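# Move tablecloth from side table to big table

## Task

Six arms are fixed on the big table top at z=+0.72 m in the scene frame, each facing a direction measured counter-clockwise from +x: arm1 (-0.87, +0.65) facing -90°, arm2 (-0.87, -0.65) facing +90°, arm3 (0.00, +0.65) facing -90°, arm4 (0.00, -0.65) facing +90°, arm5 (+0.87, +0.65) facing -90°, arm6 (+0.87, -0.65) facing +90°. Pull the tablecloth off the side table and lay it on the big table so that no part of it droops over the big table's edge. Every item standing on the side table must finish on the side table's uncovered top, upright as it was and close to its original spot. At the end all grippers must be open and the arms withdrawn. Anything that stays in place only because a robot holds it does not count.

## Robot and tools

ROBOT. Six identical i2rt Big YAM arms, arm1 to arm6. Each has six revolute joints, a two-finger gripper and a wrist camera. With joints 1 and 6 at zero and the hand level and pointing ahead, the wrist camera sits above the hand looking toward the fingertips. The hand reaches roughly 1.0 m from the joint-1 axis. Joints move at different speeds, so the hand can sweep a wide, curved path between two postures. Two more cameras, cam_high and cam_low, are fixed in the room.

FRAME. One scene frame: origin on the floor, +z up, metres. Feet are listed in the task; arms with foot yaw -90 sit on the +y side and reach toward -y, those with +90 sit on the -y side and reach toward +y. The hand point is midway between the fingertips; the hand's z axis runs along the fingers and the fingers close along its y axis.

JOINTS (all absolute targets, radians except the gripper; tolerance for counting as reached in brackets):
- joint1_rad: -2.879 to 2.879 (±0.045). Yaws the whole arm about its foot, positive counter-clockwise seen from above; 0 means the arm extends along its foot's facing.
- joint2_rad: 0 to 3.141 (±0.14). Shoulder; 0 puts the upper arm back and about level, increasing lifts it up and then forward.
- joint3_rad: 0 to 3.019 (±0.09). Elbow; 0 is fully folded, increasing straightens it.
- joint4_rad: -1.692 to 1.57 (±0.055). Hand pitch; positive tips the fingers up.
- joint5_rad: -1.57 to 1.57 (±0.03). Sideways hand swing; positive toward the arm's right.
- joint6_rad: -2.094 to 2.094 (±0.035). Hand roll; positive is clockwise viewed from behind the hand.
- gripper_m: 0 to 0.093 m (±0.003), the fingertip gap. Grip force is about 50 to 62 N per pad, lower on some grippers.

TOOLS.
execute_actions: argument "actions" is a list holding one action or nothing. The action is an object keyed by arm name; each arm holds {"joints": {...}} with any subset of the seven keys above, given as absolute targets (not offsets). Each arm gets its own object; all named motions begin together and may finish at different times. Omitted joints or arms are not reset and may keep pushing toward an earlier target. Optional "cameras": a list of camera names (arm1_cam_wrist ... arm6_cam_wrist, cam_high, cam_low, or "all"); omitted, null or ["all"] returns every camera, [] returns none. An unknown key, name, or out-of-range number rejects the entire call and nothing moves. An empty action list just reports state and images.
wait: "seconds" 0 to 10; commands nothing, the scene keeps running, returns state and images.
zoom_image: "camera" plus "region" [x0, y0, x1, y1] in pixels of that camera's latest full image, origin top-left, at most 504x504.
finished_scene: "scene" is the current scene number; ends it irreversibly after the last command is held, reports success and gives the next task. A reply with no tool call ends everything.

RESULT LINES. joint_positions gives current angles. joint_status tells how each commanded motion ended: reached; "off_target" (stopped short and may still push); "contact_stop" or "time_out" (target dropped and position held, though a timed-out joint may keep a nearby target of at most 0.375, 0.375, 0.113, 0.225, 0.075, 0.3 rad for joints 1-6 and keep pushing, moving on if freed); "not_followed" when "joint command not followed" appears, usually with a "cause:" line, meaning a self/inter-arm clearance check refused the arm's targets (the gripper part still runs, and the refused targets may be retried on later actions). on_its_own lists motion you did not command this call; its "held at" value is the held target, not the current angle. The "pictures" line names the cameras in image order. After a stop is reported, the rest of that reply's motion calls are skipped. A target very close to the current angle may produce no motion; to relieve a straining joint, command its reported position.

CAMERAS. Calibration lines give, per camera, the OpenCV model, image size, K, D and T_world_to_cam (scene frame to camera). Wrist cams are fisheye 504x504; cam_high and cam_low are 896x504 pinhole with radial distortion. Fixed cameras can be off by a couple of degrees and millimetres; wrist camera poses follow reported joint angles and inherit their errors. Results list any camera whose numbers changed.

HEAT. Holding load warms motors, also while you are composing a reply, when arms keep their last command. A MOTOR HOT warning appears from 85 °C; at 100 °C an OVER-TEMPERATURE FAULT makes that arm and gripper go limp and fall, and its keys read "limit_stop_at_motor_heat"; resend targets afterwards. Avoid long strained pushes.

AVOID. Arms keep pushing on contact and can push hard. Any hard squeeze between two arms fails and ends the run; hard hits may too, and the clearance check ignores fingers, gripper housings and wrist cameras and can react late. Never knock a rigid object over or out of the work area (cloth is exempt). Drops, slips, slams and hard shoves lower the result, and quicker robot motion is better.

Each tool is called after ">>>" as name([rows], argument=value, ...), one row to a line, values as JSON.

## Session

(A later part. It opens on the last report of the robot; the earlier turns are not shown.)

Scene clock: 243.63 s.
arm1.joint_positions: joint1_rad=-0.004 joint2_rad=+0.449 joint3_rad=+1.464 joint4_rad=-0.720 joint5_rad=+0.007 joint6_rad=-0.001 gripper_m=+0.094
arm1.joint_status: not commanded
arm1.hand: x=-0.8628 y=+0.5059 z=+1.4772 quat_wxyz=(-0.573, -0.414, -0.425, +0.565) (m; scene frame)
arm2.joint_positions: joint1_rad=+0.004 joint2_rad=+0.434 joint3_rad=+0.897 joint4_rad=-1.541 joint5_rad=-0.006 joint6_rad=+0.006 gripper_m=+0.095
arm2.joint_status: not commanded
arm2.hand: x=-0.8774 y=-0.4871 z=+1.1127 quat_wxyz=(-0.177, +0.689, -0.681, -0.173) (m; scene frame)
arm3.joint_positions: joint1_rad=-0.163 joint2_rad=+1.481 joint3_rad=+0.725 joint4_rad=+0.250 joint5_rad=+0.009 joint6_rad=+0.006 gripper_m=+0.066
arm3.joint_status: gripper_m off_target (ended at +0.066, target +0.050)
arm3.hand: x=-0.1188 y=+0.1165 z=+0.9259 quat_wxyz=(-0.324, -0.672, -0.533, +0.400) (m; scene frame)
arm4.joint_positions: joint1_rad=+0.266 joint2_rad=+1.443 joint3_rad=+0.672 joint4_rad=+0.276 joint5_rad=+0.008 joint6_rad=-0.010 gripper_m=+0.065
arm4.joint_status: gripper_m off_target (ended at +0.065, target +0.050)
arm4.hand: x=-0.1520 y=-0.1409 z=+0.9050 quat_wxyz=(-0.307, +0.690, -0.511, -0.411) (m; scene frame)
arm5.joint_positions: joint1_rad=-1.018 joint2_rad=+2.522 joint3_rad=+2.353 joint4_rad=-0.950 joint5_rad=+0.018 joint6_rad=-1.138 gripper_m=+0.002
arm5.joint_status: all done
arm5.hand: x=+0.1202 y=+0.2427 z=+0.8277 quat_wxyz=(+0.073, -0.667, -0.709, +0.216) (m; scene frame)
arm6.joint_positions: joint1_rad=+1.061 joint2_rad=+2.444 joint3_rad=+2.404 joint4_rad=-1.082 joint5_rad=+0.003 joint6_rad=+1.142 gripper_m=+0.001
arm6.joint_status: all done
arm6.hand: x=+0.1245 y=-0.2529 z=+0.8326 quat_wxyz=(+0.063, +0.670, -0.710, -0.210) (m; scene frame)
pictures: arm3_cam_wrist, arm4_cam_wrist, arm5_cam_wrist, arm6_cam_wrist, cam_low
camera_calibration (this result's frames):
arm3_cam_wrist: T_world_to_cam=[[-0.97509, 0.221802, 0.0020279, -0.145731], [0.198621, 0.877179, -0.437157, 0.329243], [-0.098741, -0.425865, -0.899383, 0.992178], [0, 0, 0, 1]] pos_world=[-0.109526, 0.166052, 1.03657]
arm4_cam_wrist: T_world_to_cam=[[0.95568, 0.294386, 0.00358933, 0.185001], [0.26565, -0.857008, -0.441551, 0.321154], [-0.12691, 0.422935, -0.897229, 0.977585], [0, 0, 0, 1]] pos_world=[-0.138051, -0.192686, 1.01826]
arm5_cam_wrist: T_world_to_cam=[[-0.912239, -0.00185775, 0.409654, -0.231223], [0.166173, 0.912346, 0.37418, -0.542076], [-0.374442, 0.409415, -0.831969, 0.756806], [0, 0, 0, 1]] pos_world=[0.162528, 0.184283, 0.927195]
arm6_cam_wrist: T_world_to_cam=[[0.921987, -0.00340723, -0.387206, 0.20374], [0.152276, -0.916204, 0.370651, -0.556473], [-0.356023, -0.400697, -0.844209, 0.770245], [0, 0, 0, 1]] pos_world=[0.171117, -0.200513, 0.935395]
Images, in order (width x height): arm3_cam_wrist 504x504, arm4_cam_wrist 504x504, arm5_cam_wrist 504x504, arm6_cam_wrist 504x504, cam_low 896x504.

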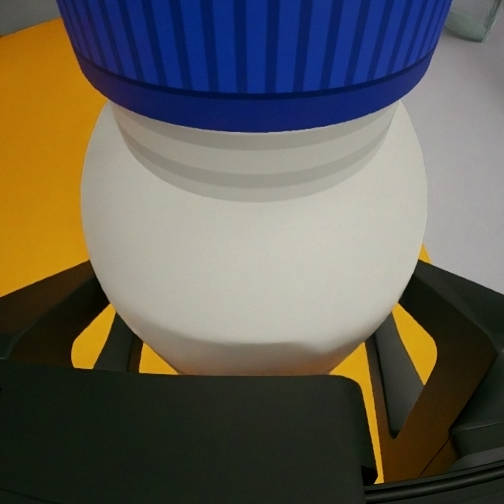

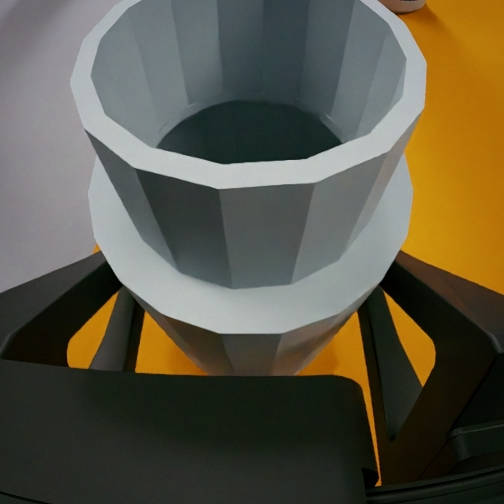

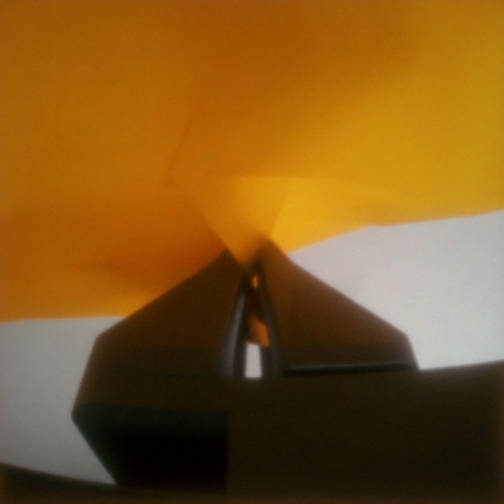

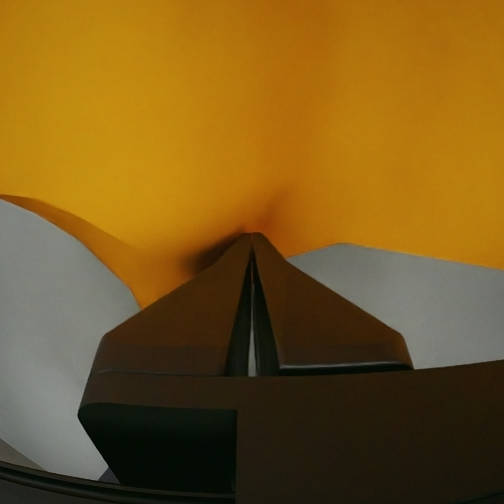

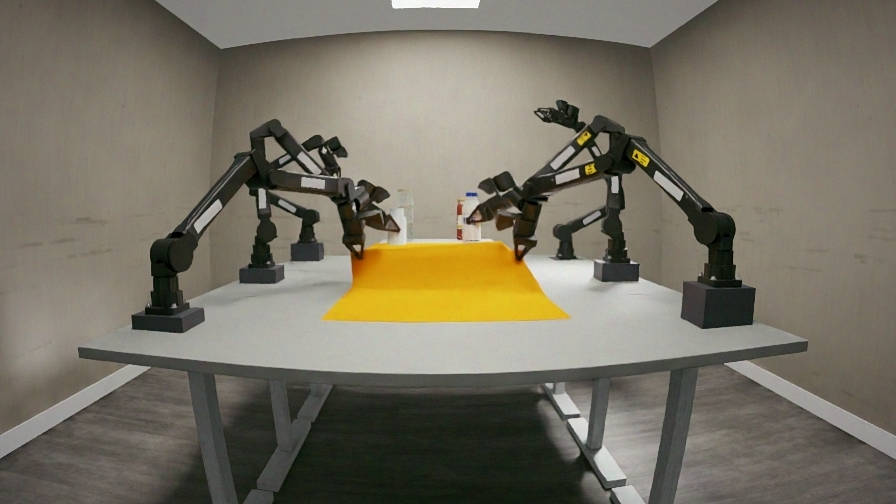

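>>> execute_actions([
  {"arm3":{"joints":{"joint2_rad":1.39}},"arm4":{"joints":{"joint2_rad":1.35}},"arm6":{"joints":{"joint4_rad":-0.97,"gripper_m":0.093}}},
], cameras=["arm6_cam_wrist","cam_low"])

>>> execute_actions([
  {"arm6":{"joints":{"joint2_rad":2.5}}},
], cameras=["arm6_cam_wrist","cam_low"])

>>> zoom_image(camera="cam_low", region=[310, 150, 570, 300])

Scene clock: 254.50 s.
arm1.joint_positions: joint1_rad=-0.004 joint2_rad=+0.449 joint3_rad=+1.464 joint4_rad=-0.720 joint5_rad=+0.007 joint6_rad=-0.001 gripper_m=+0.094
arm1.joint_status: not commanded
arm1.hand: x=-0.8628 y=+0.5059 z=+1.4772 quat_wxyz=(-0.573, -0.414, -0.425, +0.565) (m; scene frame)
arm2.joint_positions: joint1_rad=+0.004 joint2_rad=+0.434 joint3_rad=+0.897 joint4_rad=-1.541 joint5_rad=-0.006 joint6_rad=+0.006 gripper_m=+0.095
arm2.joint_status: not commanded
arm2.hand: x=-0.8774 y=-0.4871 z=+1.1127 quat_wxyz=(-0.177, +0.689, -0.681, -0.173) (m; scene frame)
arm3.joint_positions: joint1_rad=-0.163 joint2_rad=+1.442 joint3_rad=+0.725 joint4_rad=+0.250 joint5_rad=+0.009 joint6_rad=+0.006 gripper_m=+0.066
arm3.joint_status: all done
arm3.hand: x=-0.1188 y=+0.1172 z=+0.9460 quat_wxyz=(-0.334, -0.664, -0.527, +0.412) (m; scene frame)
arm4.joint_positions: joint1_rad=+0.266 joint2_rad=+1.360 joint3_rad=+0.672 joint4_rad=+0.272 joint5_rad=+0.008 joint6_rad=-0.010 gripper_m=+0.065
arm4.joint_status: all done
arm4.hand: x=-0.1510 y=-0.1430 z=+0.9461 quat_wxyz=(-0.327, +0.673, -0.499, -0.437) (m; scene frame)
arm5.joint_positions: joint1_rad=-1.018 joint2_rad=+2.522 joint3_rad=+2.353 joint4_rad=-0.950 joint5_rad=+0.018 joint6_rad=-1.138 gripper_m=+0.001
arm5.joint_status: not commanded
arm5.hand: x=+0.1202 y=+0.2427 z=+0.8277 quat_wxyz=(+0.073, -0.667, -0.709, +0.216) (m; scene frame)
arm6.joint_positions: joint1_rad=+1.060 joint2_rad=+2.453 joint3_rad=+2.404 joint4_rad=-0.986 joint5_rad=+0.006 joint6_rad=+1.142 gripper_m=+0.093
arm6.joint_status: all done
arm6.hand: x=+0.1069 y=-0.2426 z=+0.8360 quat_wxyz=(+0.075, +0.662, -0.703, -0.250) (m; scene frame)
pictures: arm6_cam_wrist, cam_low
camera_calibration (this result's frames):
arm6_cam_wrist: T_world_to_cam=[[0.890273, 0.0136548, -0.455223, 0.285681], [0.177166, -0.931203, 0.318548, -0.508346], [-0.419556, -0.364244, -0.831444, 0.77589], [0, 0, 0, 1]] pos_world=[0.161257, -0.19466, 0.937091]
Images, in order (width x height): arm6_cam_wrist 504x504, cam_low 896x504.

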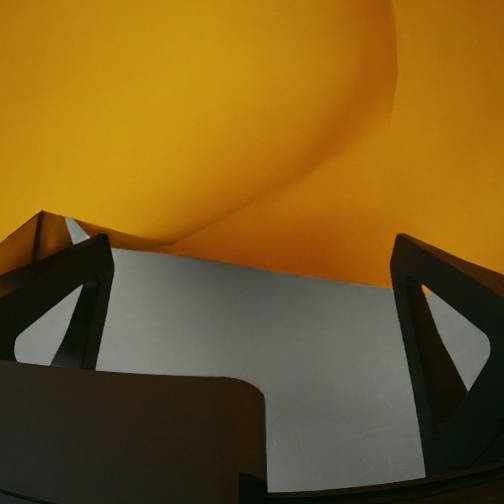

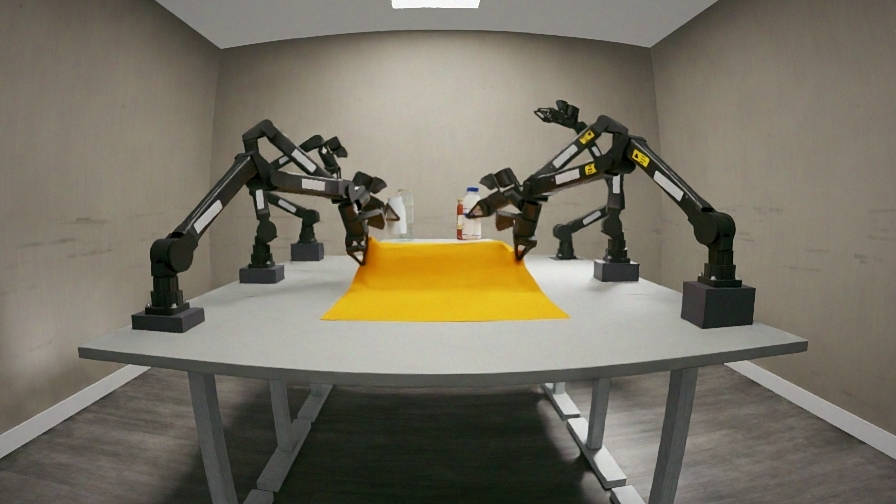

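Scene clock: 255.37 s.
arm1.joint_positions: joint1_rad=-0.004 joint2_rad=+0.449 joint3_rad=+1.464 joint4_rad=-0.720 joint5_rad=+0.007 joint6_rad=-0.001 gripper_m=+0.094
arm1.joint_status: not commanded
arm1.hand: x=-0.8628 y=+0.5059 z=+1.4772 quat_wxyz=(-0.573, -0.414, -0.425, +0.565) (m; scene frame)
arm2.joint_positions: joint1_rad=+0.004 joint2_rad=+0.434 joint3_rad=+0.897 joint4_rad=-1.541 joint5_rad=-0.006 joint6_rad=+0.006 gripper_m=+0.095
arm2.joint_status: not commanded
arm2.hand: x=-0.8774 y=-0.4871 z=+1.1127 quat_wxyz=(-0.177, +0.689, -0.681, -0.173) (m; scene frame)
arm3.joint_positions: joint1_rad=-0.163 joint2_rad=+1.442 joint3_rad=+0.725 joint4_rad=+0.250 joint5_rad=+0.009 joint6_rad=+0.006 gripper_m=+0.066
arm3.joint_status: not commanded
arm3.hand: x=-0.1188 y=+0.1172 z=+0.9460 quat_wxyz=(-0.334, -0.664, -0.527, +0.412) (m; scene frame)
arm4.joint_positions: joint1_rad=+0.266 joint2_rad=+1.360 joint3_rad=+0.672 joint4_rad=+0.272 joint5_rad=+0.008 joint6_rad=-0.010 gripper_m=+0.065
arm4.joint_status: not commanded
arm4.hand: x=-0.1510 y=-0.1430 z=+0.9461 quat_wxyz=(-0.327, +0.673, -0.499, -0.437) (m; scene frame)
arm5.joint_positions: joint1_rad=-1.018 joint2_rad=+2.522 joint3_rad=+2.353 joint4_rad=-0.950 joint5_rad=+0.018 joint6_rad=-1.138 gripper_m=+0.001
arm5.joint_status: not commanded
arm5.hand: x=+0.1202 y=+0.2427 z=+0.8277 quat_wxyz=(+0.073, -0.667, -0.709, +0.216) (m; scene frame)
arm6.joint_positions: joint1_rad=+1.060 joint2_rad=+2.472 joint3_rad=+2.404 joint4_rad=-0.982 joint5_rad=+0.006 joint6_rad=+1.142 gripper_m=+0.093
arm6.joint_status: all done
arm6.hand: x=+0.1073 y=-0.2426 z=+0.8203 quat_wxyz=(+0.073, +0.663, -0.704, -0.243) (m; scene frame)
pictures: arm6_cam_wrist, cam_low
camera_calibration (this result's frames):
arm6_cam_wrist: T_world_to_cam=[[0.896473, 0.0101912, -0.44298, 0.266666], [0.172538, -0.928858, 0.327802, -0.509963], [-0.408125, -0.370297, -0.834454, 0.762823], [0, 0, 0, 1]] pos_world=[0.160257, -0.193929, 0.921836]
Images, in order (width x height): arm6_cam_wrist 504x504, cam_low 896x504.

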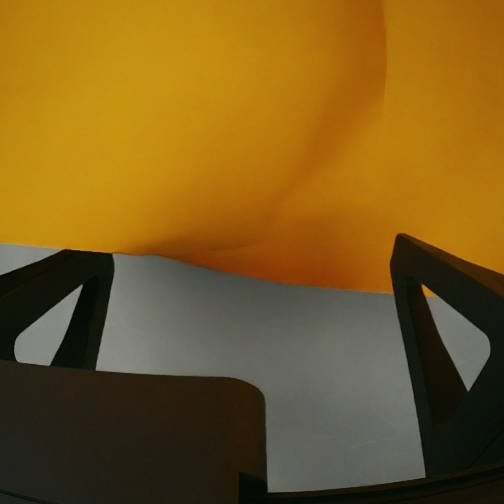

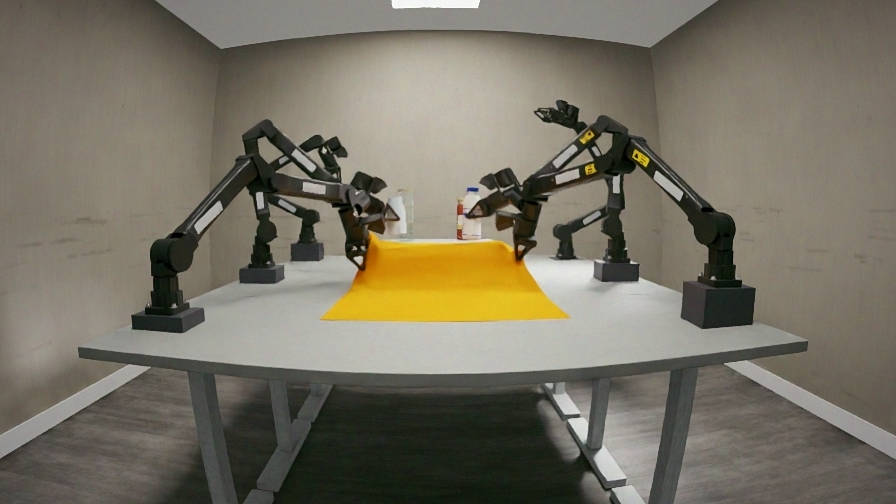

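Region (310, 150, 570, 300) of cam_low's 896x504 image, scaled by 1.938, with more detail than that image has; it fills the top 291 rows of this view, and the rest is white.

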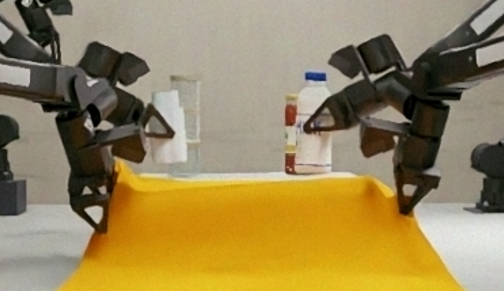

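>>> execute_actions([
  {"arm3":{"joints":{"joint2_rad":1.35}},"arm6":{"joints":{"joint1_rad":1.035,"gripper_m":0.0}}},
], cameras=["arm6_cam_wrist","cam_low","cam_high"])

Scene clock: 261.30 s.
arm1.joint_positions: joint1_rad=-0.004 joint2_rad=+0.449 joint3_rad=+1.464 joint4_rad=-0.720 joint5_rad=+0.007 joint6_rad=-0.001 gripper_m=+0.094
arm1.joint_status: not commanded
arm1.hand: x=-0.8628 y=+0.5059 z=+1.4772 quat_wxyz=(-0.573, -0.414, -0.425, +0.565) (m; scene frame)
arm2.joint_positions: joint1_rad=+0.004 joint2_rad=+0.434 joint3_rad=+0.897 joint4_rad=-1.541 joint5_rad=-0.006 joint6_rad=+0.006 gripper_m=+0.095
arm2.joint_status: not commanded
arm2.hand: x=-0.8774 y=-0.4871 z=+1.1127 quat_wxyz=(-0.177, +0.689, -0.681, -0.173) (m; scene frame)
arm3.joint_positions: joint1_rad=-0.163 joint2_rad=+1.400 joint3_rad=+0.725 joint4_rad=+0.250 joint5_rad=+0.009 joint6_rad=+0.006 gripper_m=+0.066
arm3.joint_status: all done
arm3.hand: x=-0.1187 y=+0.1190 z=+0.9682 quat_wxyz=(-0.345, -0.655, -0.519, +0.426) (m; scene frame)
arm4.joint_positions: joint1_rad=+0.266 joint2_rad=+1.360 joint3_rad=+0.672 joint4_rad=+0.272 joint5_rad=+0.008 joint6_rad=-0.010 gripper_m=+0.065
arm4.joint_status: not commanded
arm4.hand: x=-0.1510 y=-0.1430 z=+0.9461 quat_wxyz=(-0.327, +0.673, -0.499, -0.437) (m; scene frame)
arm5.joint_positions: joint1_rad=-1.018 joint2_rad=+2.522 joint3_rad=+2.353 joint4_rad=-0.950 joint5_rad=+0.018 joint6_rad=-1.138 gripper_m=+0.001
arm5.joint_status: not commanded
arm5.hand: x=+0.1202 y=+0.2427 z=+0.8277 quat_wxyz=(+0.073, -0.667, -0.709, +0.216) (m; scene frame)
arm6.joint_positions: joint1_rad=+1.046 joint2_rad=+2.473 joint3_rad=+2.404 joint4_rad=-0.982 joint5_rad=+0.003 joint6_rad=+1.142 gripper_m=+0.001
arm6.joint_status: all done
arm6.hand: x=+0.1130 y=-0.2321 z=+0.8201 quat_wxyz=(+0.073, +0.659, -0.709, -0.243) (m; scene frame)
pictures: arm6_cam_wrist, cam_high, cam_low
camera_calibration (this result's frames):
arm6_cam_wrist: T_world_to_cam=[[0.896074, -0.00250731, -0.443897, 0.259163], [0.160784, -0.930251, 0.329821, -0.501762], [-0.413763, -0.366916, -0.83317, 0.769289], [0, 0, 0, 1]] pos_world=[0.166749, -0.183851, 0.921483]
Images, in order (width x height): arm6_cam_wrist 504x504, cam_high 896x504, cam_low 896x504.

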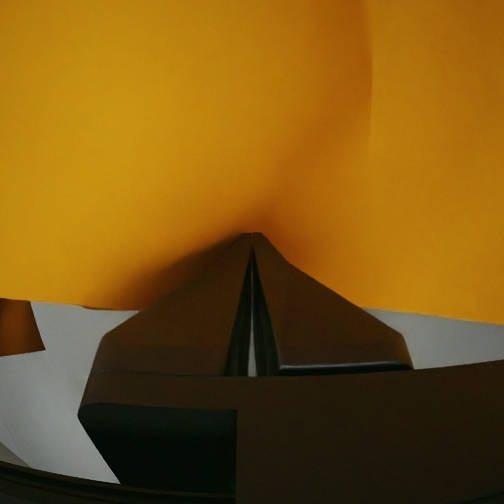

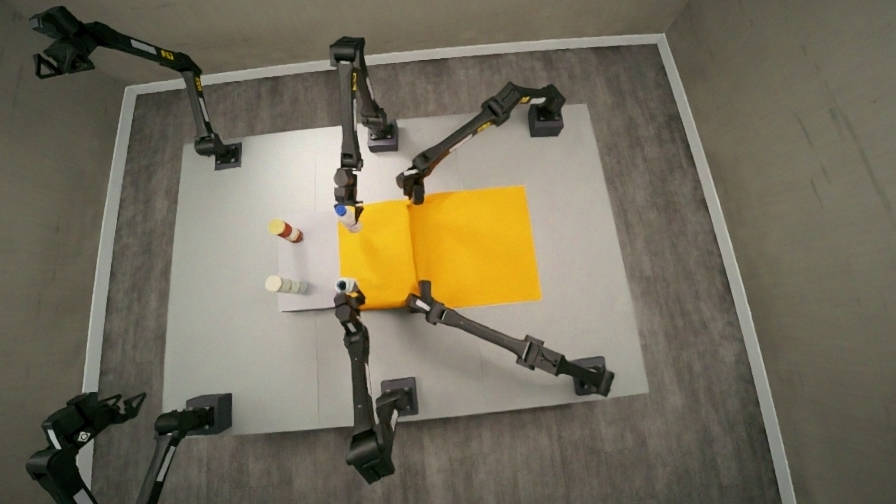

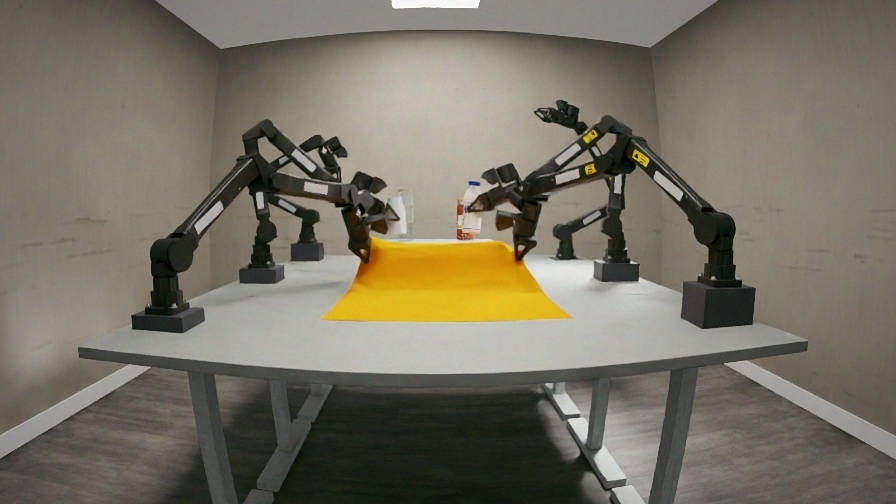

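>>> execute_actions([
  {"arm6":{"joints":{"joint1_rad":1.14,"gripper_m":0.07}}},
], cameras=["arm6_cam_wrist","arm5_cam_wrist","cam_low","cam_high"])

>>> zoom_image(camera="cam_low", region=[310, 190, 450, 330])

Scene clock: 285.97 s.
arm1.joint_positions: joint1_rad=-0.004 joint2_rad=+0.449 joint3_rad=+1.464 joint4_rad=-0.720 joint5_rad=+0.007 joint6_rad=-0.001 gripper_m=+0.094
arm1.joint_status: not commanded
arm1.hand: x=-0.8628 y=+0.5059 z=+1.4772 quat_wxyz=(-0.573, -0.414, -0.425, +0.565) (m; scene frame)
arm2.joint_positions: joint1_rad=+0.004 joint2_rad=+0.434 joint3_rad=+0.897 joint4_rad=-1.541 joint5_rad=-0.006 joint6_rad=+0.006 gripper_m=+0.095
arm2.joint_status: not commanded
arm2.hand: x=-0.8774 y=-0.4871 z=+1.1127 quat_wxyz=(-0.177, +0.689, -0.681, -0.173) (m; scene frame)
arm3.joint_positions: joint1_rad=-0.163 joint2_rad=+1.400 joint3_rad=+0.725 joint4_rad=+0.250 joint5_rad=+0.009 joint6_rad=+0.006 gripper_m=+0.066
arm3.joint_status: not commanded
arm3.hand: x=-0.1187 y=+0.1190 z=+0.9682 quat_wxyz=(-0.345, -0.655, -0.519, +0.426) (m; scene frame)
arm4.joint_positions: joint1_rad=+0.266 joint2_rad=+1.360 joint3_rad=+0.672 joint4_rad=+0.272 joint5_rad=+0.008 joint6_rad=-0.010 gripper_m=+0.065
arm4.joint_status: not commanded
arm4.hand: x=-0.1510 y=-0.1430 z=+0.9461 quat_wxyz=(-0.327, +0.673, -0.499, -0.437) (m; scene frame)
arm5.joint_positions: joint1_rad=-1.018 joint2_rad=+2.522 joint3_rad=+2.353 joint4_rad=-0.950 joint5_rad=+0.018 joint6_rad=-1.138 gripper_m=+0.001
arm5.joint_status: not commanded
arm5.hand: x=+0.1202 y=+0.2427 z=+0.8277 quat_wxyz=(+0.073, -0.667, -0.709, +0.216) (m; scene frame)
arm6.joint_positions: joint1_rad=+1.150 joint2_rad=+2.481 joint3_rad=+2.399 joint4_rad=-0.985 joint5_rad=+0.006 joint6_rad=+1.144 gripper_m=+0.070
arm6.joint_status: all done
arm6.hand: x=+0.0758 y=-0.3137 z=+0.8096 quat_wxyz=(+0.082, +0.695, -0.675, -0.231) (m; scene frame)
pictures: arm5_cam_wrist, arm6_cam_wrist, cam_high, cam_low
camera_calibration (this result's frames):
arm5_cam_wrist: T_world_to_cam=[[-0.912172, -0.00260371, 0.4098, -0.23117], [0.16561, 0.912348, 0.374427, -0.542213], [-0.374855, 0.409408, -0.831787, 0.756706], [0, 0, 0, 1]] pos_world=[0.162584, 0.184283, 0.92717]
arm6_cam_wrist: T_world_to_cam=[[0.898355, 0.0860378, -0.430761, 0.304623], [0.249476, -0.907063, 0.339113, -0.575205], [-0.361551, -0.412108, -0.83633, 0.699636], [0, 0, 0, 1]] pos_world=[0.122794, -0.259631, 0.911405]
Images, in order (width x height): arm5_cam_wrist 504x504, arm6_cam_wrist 504x504, cam_high 896x504, cam_low 896x504.

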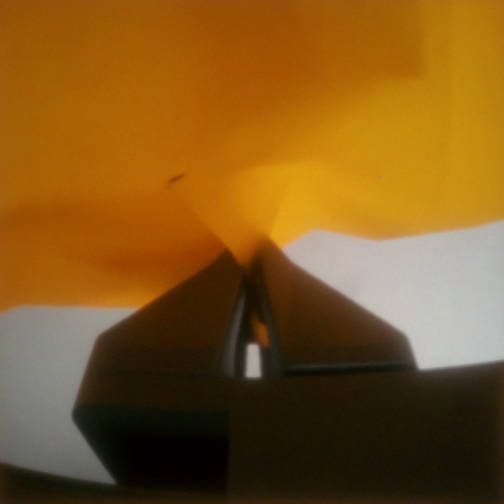

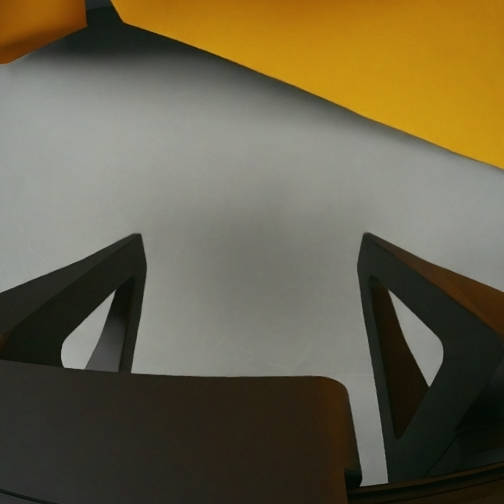

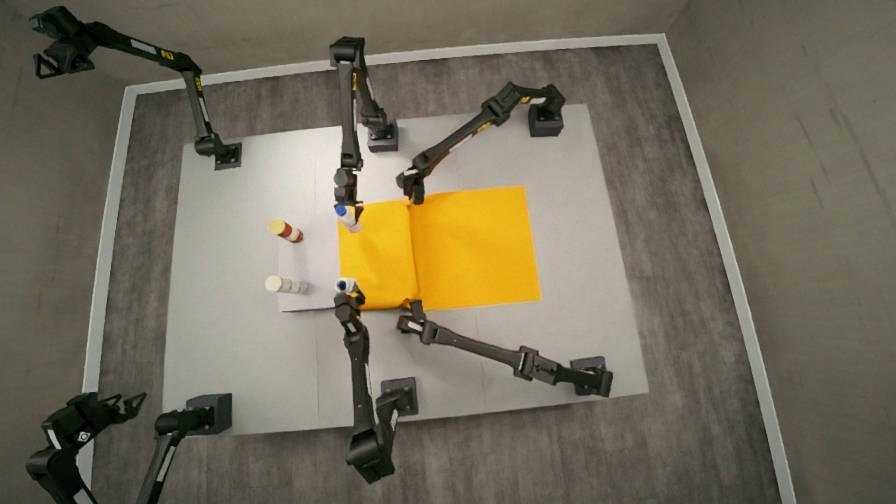

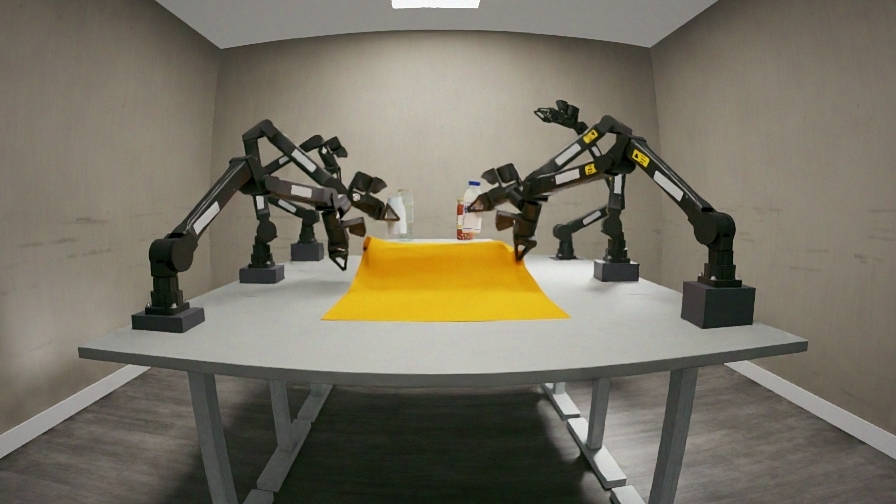

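Region (310, 190, 450, 330) of cam_low's 896x504 image, scaled by 3.600, with more detail than that image has.

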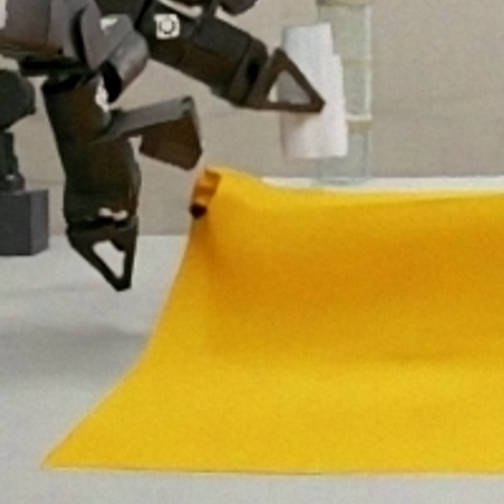

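>>> zoom_image(camera="cam_high", region=[340, 250, 480, 350])

Region (340, 250, 480, 350) of cam_high's 896x504 image, scaled by 3.600, with more detail than that image has; it fills the top 360 rows of this view, and the rest is white.

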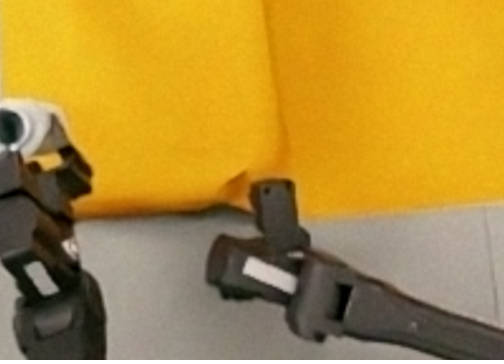

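>>> execute_actions([
  {"arm6":{"joints":{"joint1_rad":1.125,"joint4_rad":-1.09,"joint6_rad":1.06,"gripper_m":0.093}}},
], cameras=[])

>>> execute_actions([
  {"arm6":{"joints":{"joint5_rad":0.45}}},
], cameras=["arm6_cam_wrist","cam_low"])

>>> zoom_image(camera="cam_low", region=[310, 190, 450, 330])

Scene clock: 313.17 s.
arm1.joint_positions: joint1_rad=-0.004 joint2_rad=+0.449 joint3_rad=+1.464 joint4_rad=-0.720 joint5_rad=+0.007 joint6_rad=-0.001 gripper_m=+0.094
arm1.joint_status: not commanded
arm1.hand: x=-0.8628 y=+0.5059 z=+1.4772 quat_wxyz=(-0.573, -0.414, -0.425, +0.565) (m; scene frame)
arm2.joint_positions: joint1_rad=+0.004 joint2_rad=+0.434 joint3_rad=+0.897 joint4_rad=-1.541 joint5_rad=-0.006 joint6_rad=+0.006 gripper_m=+0.095
arm2.joint_status: not commanded
arm2.hand: x=-0.8774 y=-0.4871 z=+1.1127 quat_wxyz=(-0.177, +0.689, -0.681, -0.173) (m; scene frame)
arm3.joint_positions: joint1_rad=-0.163 joint2_rad=+1.400 joint3_rad=+0.725 joint4_rad=+0.250 joint5_rad=+0.009 joint6_rad=+0.006 gripper_m=+0.066
arm3.joint_status: not commanded
arm3.hand: x=-0.1187 y=+0.1190 z=+0.9682 quat_wxyz=(-0.345, -0.655, -0.519, +0.426) (m; scene frame)
arm4.joint_positions: joint1_rad=+0.266 joint2_rad=+1.360 joint3_rad=+0.672 joint4_rad=+0.272 joint5_rad=+0.008 joint6_rad=-0.010 gripper_m=+0.065
arm4.joint_status: not commanded
arm4.hand: x=-0.1510 y=-0.1430 z=+0.9461 quat_wxyz=(-0.327, +0.673, -0.499, -0.437) (m; scene frame)
arm5.joint_positions: joint1_rad=-1.018 joint2_rad=+2.522 joint3_rad=+2.353 joint4_rad=-0.950 joint5_rad=+0.018 joint6_rad=-1.138 gripper_m=+0.001
arm5.joint_status: not commanded
arm5.hand: x=+0.1202 y=+0.2427 z=+0.8277 quat_wxyz=(+0.073, -0.667, -0.709, +0.216) (m; scene frame)
arm6.joint_positions: joint1_rad=+1.136 joint2_rad=+2.481 joint3_rad=+2.399 joint4_rad=-1.082 joint5_rad=+0.005 joint6_rad=+1.070 gripper_m=+0.093
arm6.joint_status: all done
arm6.hand: x=+0.1005 y=-0.3108 z=+0.7995 quat_wxyz=(+0.056, +0.723, -0.662, -0.190) (m; scene frame)
pictures: none
No camera images: the call's "cameras" was empty. Leave "cameras" out to get every camera's image.

Scene clock: 314.27 s.
arm1.joint_positions: joint1_rad=-0.004 joint2_rad=+0.449 joint3_rad=+1.464 joint4_rad=-0.720 joint5_rad=+0.007 joint6_rad=-0.001 gripper_m=+0.094
arm1.joint_status: not commanded
arm1.hand: x=-0.8628 y=+0.5059 z=+1.4772 quat_wxyz=(-0.573, -0.414, -0.425, +0.565) (m; scene frame)
arm2.joint_positions: joint1_rad=+0.004 joint2_rad=+0.434 joint3_rad=+0.897 joint4_rad=-1.541 joint5_rad=-0.006 joint6_rad=+0.006 gripper_m=+0.095
arm2.joint_status: not commanded
arm2.hand: x=-0.8774 y=-0.4871 z=+1.1127 quat_wxyz=(-0.177, +0.689, -0.681, -0.173) (m; scene frame)
arm3.joint_positions: joint1_rad=-0.163 joint2_rad=+1.400 joint3_rad=+0.725 joint4_rad=+0.250 joint5_rad=+0.009 joint6_rad=+0.006 gripper_m=+0.066
arm3.joint_status: not commanded
arm3.hand: x=-0.1187 y=+0.1190 z=+0.9682 quat_wxyz=(-0.345, -0.655, -0.519, +0.426) (m; scene frame)
arm4.joint_positions: joint1_rad=+0.266 joint2_rad=+1.360 joint3_rad=+0.672 joint4_rad=+0.272 joint5_rad=+0.008 joint6_rad=-0.010 gripper_m=+0.065
arm4.joint_status: not commanded
arm4.hand: x=-0.1510 y=-0.1430 z=+0.9461 quat_wxyz=(-0.327, +0.673, -0.499, -0.437) (m; scene frame)
arm5.joint_positions: joint1_rad=-1.018 joint2_rad=+2.522 joint3_rad=+2.353 joint4_rad=-0.950 joint5_rad=+0.018 joint6_rad=-1.138 gripper_m=+0.001
arm5.joint_status: not commanded
arm5.hand: x=+0.1202 y=+0.2427 z=+0.8277 quat_wxyz=(+0.073, -0.667, -0.709, +0.216) (m; scene frame)
arm6.joint_positions: joint1_rad=+1.136 joint2_rad=+2.481 joint3_rad=+2.399 joint4_rad=-1.082 joint5_rad=+0.447 joint6_rad=+1.069 gripper_m=+0.093
arm6.joint_status: all done
arm6.hand: x=+0.1360 y=-0.2464 z=+0.8158 quat_wxyz=(-0.149, +0.675, -0.676, -0.255) (m; scene frame)
pictures: arm6_cam_wrist, cam_low
camera_calibration (this result's frames):
arm6_cam_wrist: T_world_to_cam=[[0.988068, 0.0538187, -0.144309, -0.00643822], [0.0603911, -0.997309, 0.0415536, -0.285061], [-0.141685, -0.0497728, -0.98866, 0.937973], [0, 0, 0, 1]] pos_world=[0.156473, -0.237262, 0.938253]
Images, in order (width x height): arm6_cam_wrist 504x504, cam_low 896x504.

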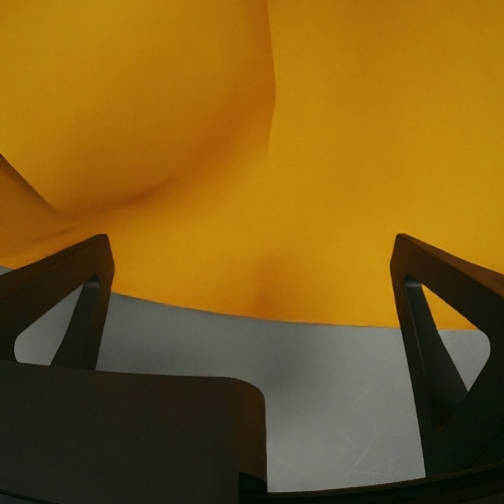

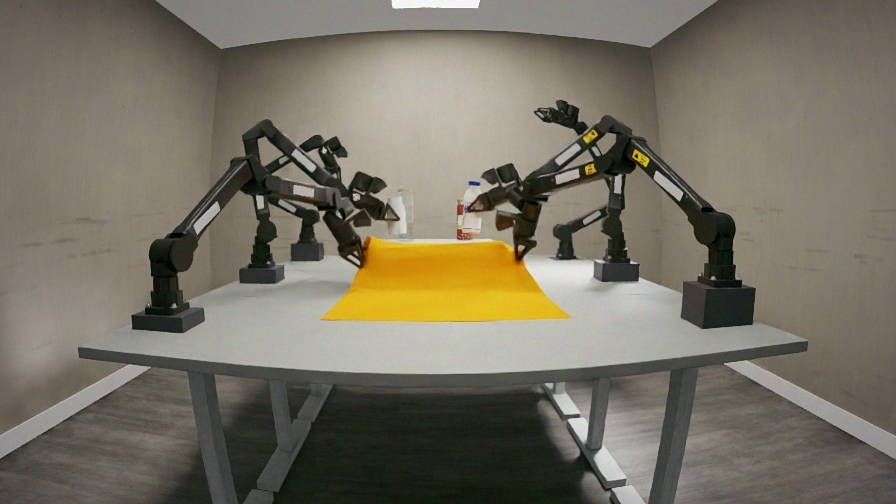

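Region (310, 190, 450, 330) of cam_low's 896x504 image, scaled by 3.600, with more detail than that image has.

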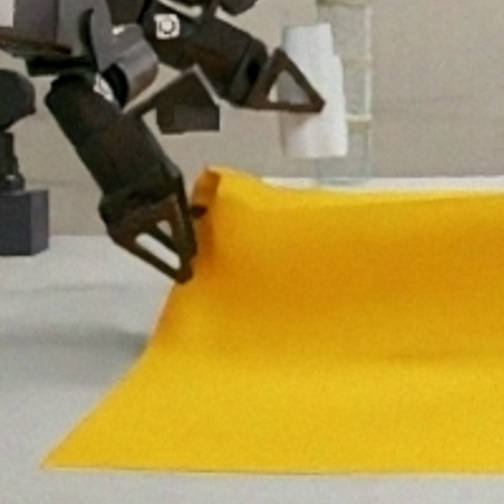

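>>> execute_actions([
  {"arm6":{"joints":{"joint1_rad":1.155,"joint2_rad":2.52,"joint3_rad":2.51,"joint4_rad":-0.97,"joint5_rad":0.1}}},
], cameras=["arm6_cam_wrist"])

>>> execute_actions([
  {"arm6":{"joints":{"joint5_rad":0.47}}},
], cameras=["arm6_cam_wrist","cam_low"])

Scene clock: 346.70 s.
arm1.joint_positions: joint1_rad=-0.004 joint2_rad=+0.449 joint3_rad=+1.464 joint4_rad=-0.720 joint5_rad=+0.007 joint6_rad=-0.001 gripper_m=+0.094
arm1.joint_status: not commanded
arm1.hand: x=-0.8628 y=+0.5059 z=+1.4772 quat_wxyz=(-0.573, -0.414, -0.425, +0.565) (m; scene frame)
arm2.joint_positions: joint1_rad=+0.004 joint2_rad=+0.434 joint3_rad=+0.897 joint4_rad=-1.541 joint5_rad=-0.006 joint6_rad=+0.006 gripper_m=+0.095
arm2.joint_status: not commanded
arm2.hand: x=-0.8774 y=-0.4871 z=+1.1127 quat_wxyz=(-0.177, +0.689, -0.681, -0.173) (m; scene frame)
arm3.joint_positions: joint1_rad=-0.163 joint2_rad=+1.400 joint3_rad=+0.725 joint4_rad=+0.250 joint5_rad=+0.009 joint6_rad=+0.006 gripper_m=+0.066
arm3.joint_status: not commanded
arm3.hand: x=-0.1187 y=+0.1190 z=+0.9682 quat_wxyz=(-0.345, -0.655, -0.519, +0.426) (m; scene frame)
arm4.joint_positions: joint1_rad=+0.266 joint2_rad=+1.360 joint3_rad=+0.672 joint4_rad=+0.272 joint5_rad=+0.008 joint6_rad=-0.010 gripper_m=+0.065
arm4.joint_status: not commanded
arm4.hand: x=-0.1510 y=-0.1430 z=+0.9461 quat_wxyz=(-0.327, +0.673, -0.499, -0.437) (m; scene frame)
arm5.joint_positions: joint1_rad=-1.018 joint2_rad=+2.522 joint3_rad=+2.353 joint4_rad=-0.950 joint5_rad=+0.018 joint6_rad=-1.138 gripper_m=+0.001
arm5.joint_status: not commanded
arm5.hand: x=+0.1202 y=+0.2427 z=+0.8277 quat_wxyz=(+0.073, -0.667, -0.709, +0.216) (m; scene frame)
arm6.joint_positions: joint1_rad=+1.143 joint2_rad=+2.500 joint3_rad=+2.456 joint4_rad=-0.985 joint5_rad=+0.102 joint6_rad=+1.069 gripper_m=+0.093
arm6.joint_status: all done
arm6.hand: x=+0.0737 y=-0.2884 z=+0.8229 quat_wxyz=(+0.034, +0.705, -0.657, -0.267) (m; scene frame)
pictures: arm6_cam_wrist
camera_calibration (this result's frames):
arm6_cam_wrist: T_world_to_cam=[[0.904081, 0.147348, -0.401157, 0.302976], [0.254626, -0.939602, 0.228724, -0.475191], [-0.343226, -0.308929, -0.886994, 0.790426], [0, 0, 0, 1]] pos_world=[0.118376, -0.246947, 0.931331]
Images, in order (width x height): arm6_cam_wrist 504x504.

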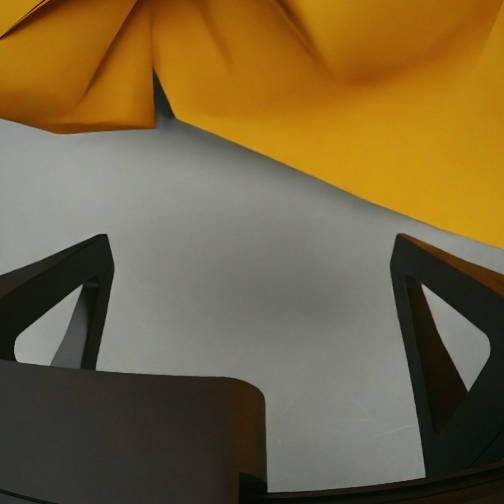

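Scene clock: 347.70 s.
arm1.joint_positions: joint1_rad=-0.004 joint2_rad=+0.449 joint3_rad=+1.464 joint4_rad=-0.720 joint5_rad=+0.007 joint6_rad=-0.001 gripper_m=+0.094
arm1.joint_status: not commanded
arm1.hand: x=-0.8628 y=+0.5059 z=+1.4772 quat_wxyz=(-0.573, -0.414, -0.425, +0.565) (m; scene frame)
arm2.joint_positions: joint1_rad=+0.004 joint2_rad=+0.434 joint3_rad=+0.897 joint4_rad=-1.541 joint5_rad=-0.006 joint6_rad=+0.006 gripper_m=+0.095
arm2.joint_status: not commanded
arm2.hand: x=-0.8774 y=-0.4871 z=+1.1127 quat_wxyz=(-0.177, +0.689, -0.681, -0.173) (m; scene frame)
arm3.joint_positions: joint1_rad=-0.163 joint2_rad=+1.400 joint3_rad=+0.725 joint4_rad=+0.250 joint5_rad=+0.009 joint6_rad=+0.006 gripper_m=+0.066
arm3.joint_status: not commanded
arm3.hand: x=-0.1187 y=+0.1190 z=+0.9682 quat_wxyz=(-0.345, -0.655, -0.519, +0.426) (m; scene frame)
arm4.joint_positions: joint1_rad=+0.266 joint2_rad=+1.360 joint3_rad=+0.672 joint4_rad=+0.272 joint5_rad=+0.008 joint6_rad=-0.010 gripper_m=+0.065
arm4.joint_status: not commanded
arm4.hand: x=-0.1510 y=-0.1430 z=+0.9461 quat_wxyz=(-0.327, +0.673, -0.499, -0.437) (m; scene frame)
arm5.joint_positions: joint1_rad=-1.018 joint2_rad=+2.522 joint3_rad=+2.353 joint4_rad=-0.950 joint5_rad=+0.018 joint6_rad=-1.138 gripper_m=+0.001
arm5.joint_status: not commanded
arm5.hand: x=+0.1202 y=+0.2427 z=+0.8277 quat_wxyz=(+0.073, -0.667, -0.709, +0.216) (m; scene frame)
arm6.joint_positions: joint1_rad=+1.144 joint2_rad=+2.500 joint3_rad=+2.456 joint4_rad=-0.985 joint5_rad=+0.466 joint6_rad=+1.068 gripper_m=+0.093
arm6.joint_status: all done
arm6.hand: x=+0.1050 y=-0.2379 z=+0.8385 quat_wxyz=(-0.132, +0.654, -0.674, -0.317) (m; scene frame)
pictures: arm6_cam_wrist, cam_low
camera_calibration (this result's frames):
arm6_cam_wrist: T_world_to_cam=[[0.964718, 0.0700045, -0.253809, 0.125151], [0.0633244, -0.9974, -0.0344048, -0.212266], [-0.255558, 0.0171186, -0.966642, 0.965806], [0, 0, 0, 1]] pos_world=[0.139526, -0.237008, 0.958051]
Images, in order (width x height): arm6_cam_wrist 504x504, cam_low 896x504.

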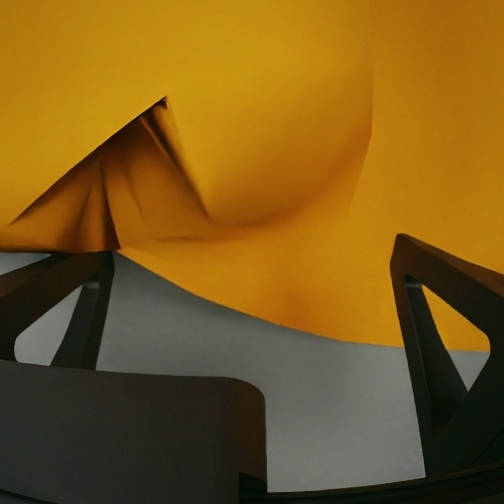

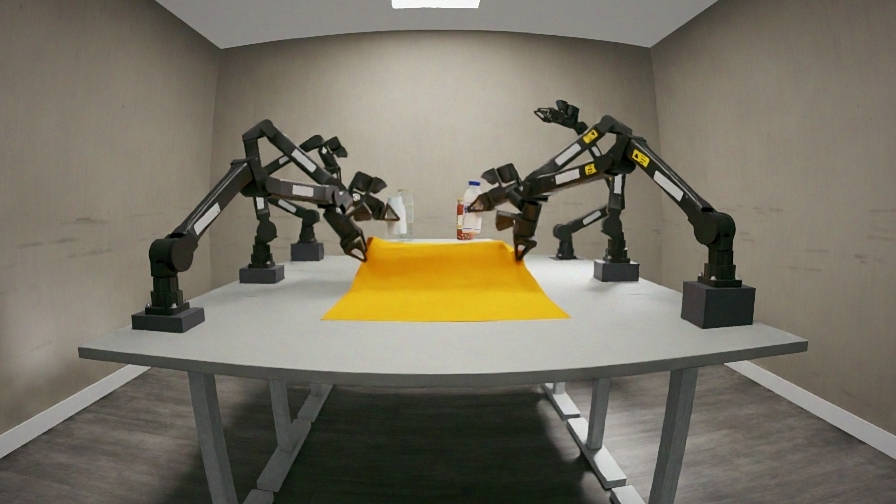

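>>> execute_actions([
  {"arm6":{"joints":{"joint2_rad":2.555}}},
], cameras=["arm6_cam_wrist"])

>>> execute_actions([
  {"arm6":{"joints":{"gripper_m":0.0}}},
], cameras=["arm6_cam_wrist","cam_low"])

Scene clock: 353.23 s.
arm1.joint_positions: joint1_rad=-0.004 joint2_rad=+0.449 joint3_rad=+1.464 joint4_rad=-0.720 joint5_rad=+0.007 joint6_rad=-0.001 gripper_m=+0.094
arm1.joint_status: not commanded
arm1.hand: x=-0.8628 y=+0.5059 z=+1.4772 quat_wxyz=(-0.573, -0.414, -0.425, +0.565) (m; scene frame)
arm2.joint_positions: joint1_rad=+0.004 joint2_rad=+0.434 joint3_rad=+0.897 joint4_rad=-1.541 joint5_rad=-0.006 joint6_rad=+0.006 gripper_m=+0.095
arm2.joint_status: not commanded
arm2.hand: x=-0.8774 y=-0.4871 z=+1.1127 quat_wxyz=(-0.177, +0.689, -0.681, -0.173) (m; scene frame)
arm3.joint_positions: joint1_rad=-0.163 joint2_rad=+1.400 joint3_rad=+0.725 joint4_rad=+0.250 joint5_rad=+0.009 joint6_rad=+0.006 gripper_m=+0.066
arm3.joint_status: not commanded
arm3.hand: x=-0.1187 y=+0.1190 z=+0.9682 quat_wxyz=(-0.345, -0.655, -0.519, +0.426) (m; scene frame)
arm4.joint_positions: joint1_rad=+0.266 joint2_rad=+1.360 joint3_rad=+0.672 joint4_rad=+0.272 joint5_rad=+0.008 joint6_rad=-0.010 gripper_m=+0.065
arm4.joint_status: not commanded
arm4.hand: x=-0.1510 y=-0.1430 z=+0.9461 quat_wxyz=(-0.327, +0.673, -0.499, -0.437) (m; scene frame)
arm5.joint_positions: joint1_rad=-1.018 joint2_rad=+2.522 joint3_rad=+2.353 joint4_rad=-0.950 joint5_rad=+0.018 joint6_rad=-1.138 gripper_m=+0.001
arm5.joint_status: not commanded
arm5.hand: x=+0.1202 y=+0.2427 z=+0.8277 quat_wxyz=(+0.073, -0.667, -0.709, +0.216) (m; scene frame)
arm6.joint_positions: joint1_rad=+1.144 joint2_rad=+2.535 joint3_rad=+2.460 joint4_rad=-0.982 joint5_rad=+0.467 joint6_rad=+1.068 gripper_m=+0.093
arm6.joint_status: all done
arm6.hand: x=+0.1059 y=-0.2378 z=+0.8116 quat_wxyz=(-0.137, +0.659, -0.674, -0.305) (m; scene frame)
pictures: arm6_cam_wrist
camera_calibration (this result's frames):
arm6_cam_wrist: T_world_to_cam=[[0.97109, 0.0667998, -0.229175, 0.096025], [0.0633845, -0.997741, -0.02224, -0.223153], [-0.230143, 0.00707091, -0.973131, 0.940253], [0, 0, 0, 1]] pos_world=[0.137288, -0.235712, 0.932033]
Images, in order (width x height): arm6_cam_wrist 504x504.

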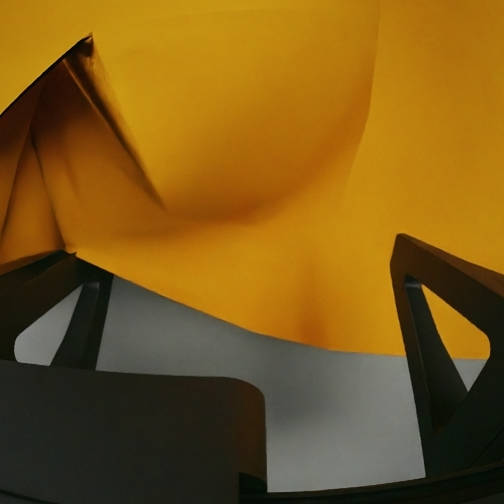

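Scene clock: 354.00 s.
arm1.joint_positions: joint1_rad=-0.004 joint2_rad=+0.449 joint3_rad=+1.464 joint4_rad=-0.720 joint5_rad=+0.007 joint6_rad=-0.001 gripper_m=+0.094
arm1.joint_status: not commanded
arm1.hand: x=-0.8628 y=+0.5059 z=+1.4772 quat_wxyz=(-0.573, -0.414, -0.425, +0.565) (m; scene frame)
arm2.joint_positions: joint1_rad=+0.004 joint2_rad=+0.434 joint3_rad=+0.897 joint4_rad=-1.541 joint5_rad=-0.006 joint6_rad=+0.006 gripper_m=+0.095
arm2.joint_status: not commanded
arm2.hand: x=-0.8774 y=-0.4871 z=+1.1127 quat_wxyz=(-0.177, +0.689, -0.681, -0.173) (m; scene frame)
arm3.joint_positions: joint1_rad=-0.163 joint2_rad=+1.400 joint3_rad=+0.725 joint4_rad=+0.250 joint5_rad=+0.009 joint6_rad=+0.006 gripper_m=+0.066
arm3.joint_status: not commanded
arm3.hand: x=-0.1187 y=+0.1190 z=+0.9682 quat_wxyz=(-0.345, -0.655, -0.519, +0.426) (m; scene frame)
arm4.joint_positions: joint1_rad=+0.266 joint2_rad=+1.360 joint3_rad=+0.672 joint4_rad=+0.272 joint5_rad=+0.008 joint6_rad=-0.010 gripper_m=+0.065
arm4.joint_status: not commanded
arm4.hand: x=-0.1510 y=-0.1430 z=+0.9461 quat_wxyz=(-0.327, +0.673, -0.499, -0.437) (m; scene frame)
arm5.joint_positions: joint1_rad=-1.018 joint2_rad=+2.522 joint3_rad=+2.353 joint4_rad=-0.950 joint5_rad=+0.018 joint6_rad=-1.139 gripper_m=+0.001
arm5.joint_status: not commanded
arm5.hand: x=+0.1202 y=+0.2427 z=+0.8277 quat_wxyz=(+0.073, -0.667, -0.710, +0.216) (m; scene frame)
arm6.joint_positions: joint1_rad=+1.147 joint2_rad=+2.535 joint3_rad=+2.460 joint4_rad=-0.982 joint5_rad=+0.470 joint6_rad=+1.067 gripper_m=+0.001
arm6.joint_status: all done
arm6.hand: x=+0.1050 y=-0.2397 z=+0.8119 quat_wxyz=(-0.139, +0.660, -0.673, -0.305) (m; scene frame)
pictures: arm6_cam_wrist, cam_low
camera_calibration (this result's frames):
arm6_cam_wrist: T_world_to_cam=[[0.971433, 0.0698898, -0.226789, 0.09584], [0.0658221, -0.997507, -0.025459, -0.222525], [-0.228003, 0.00980397, -0.973611, 0.941109], [0, 0, 0, 1]] pos_world=[0.136121, -0.237895, 0.932344]
Images, in order (width x height): arm6_cam_wrist 504x504, cam_low 896x504.

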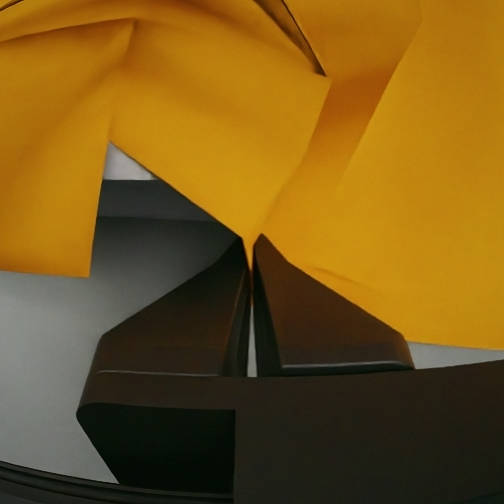

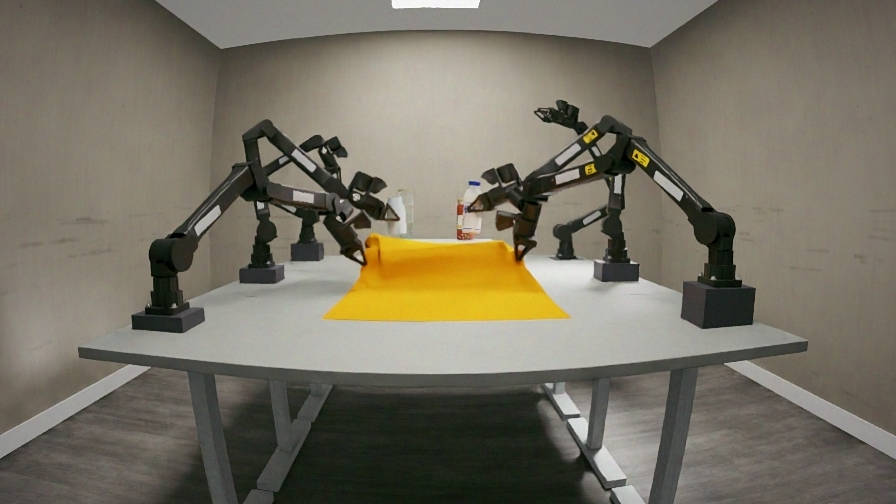

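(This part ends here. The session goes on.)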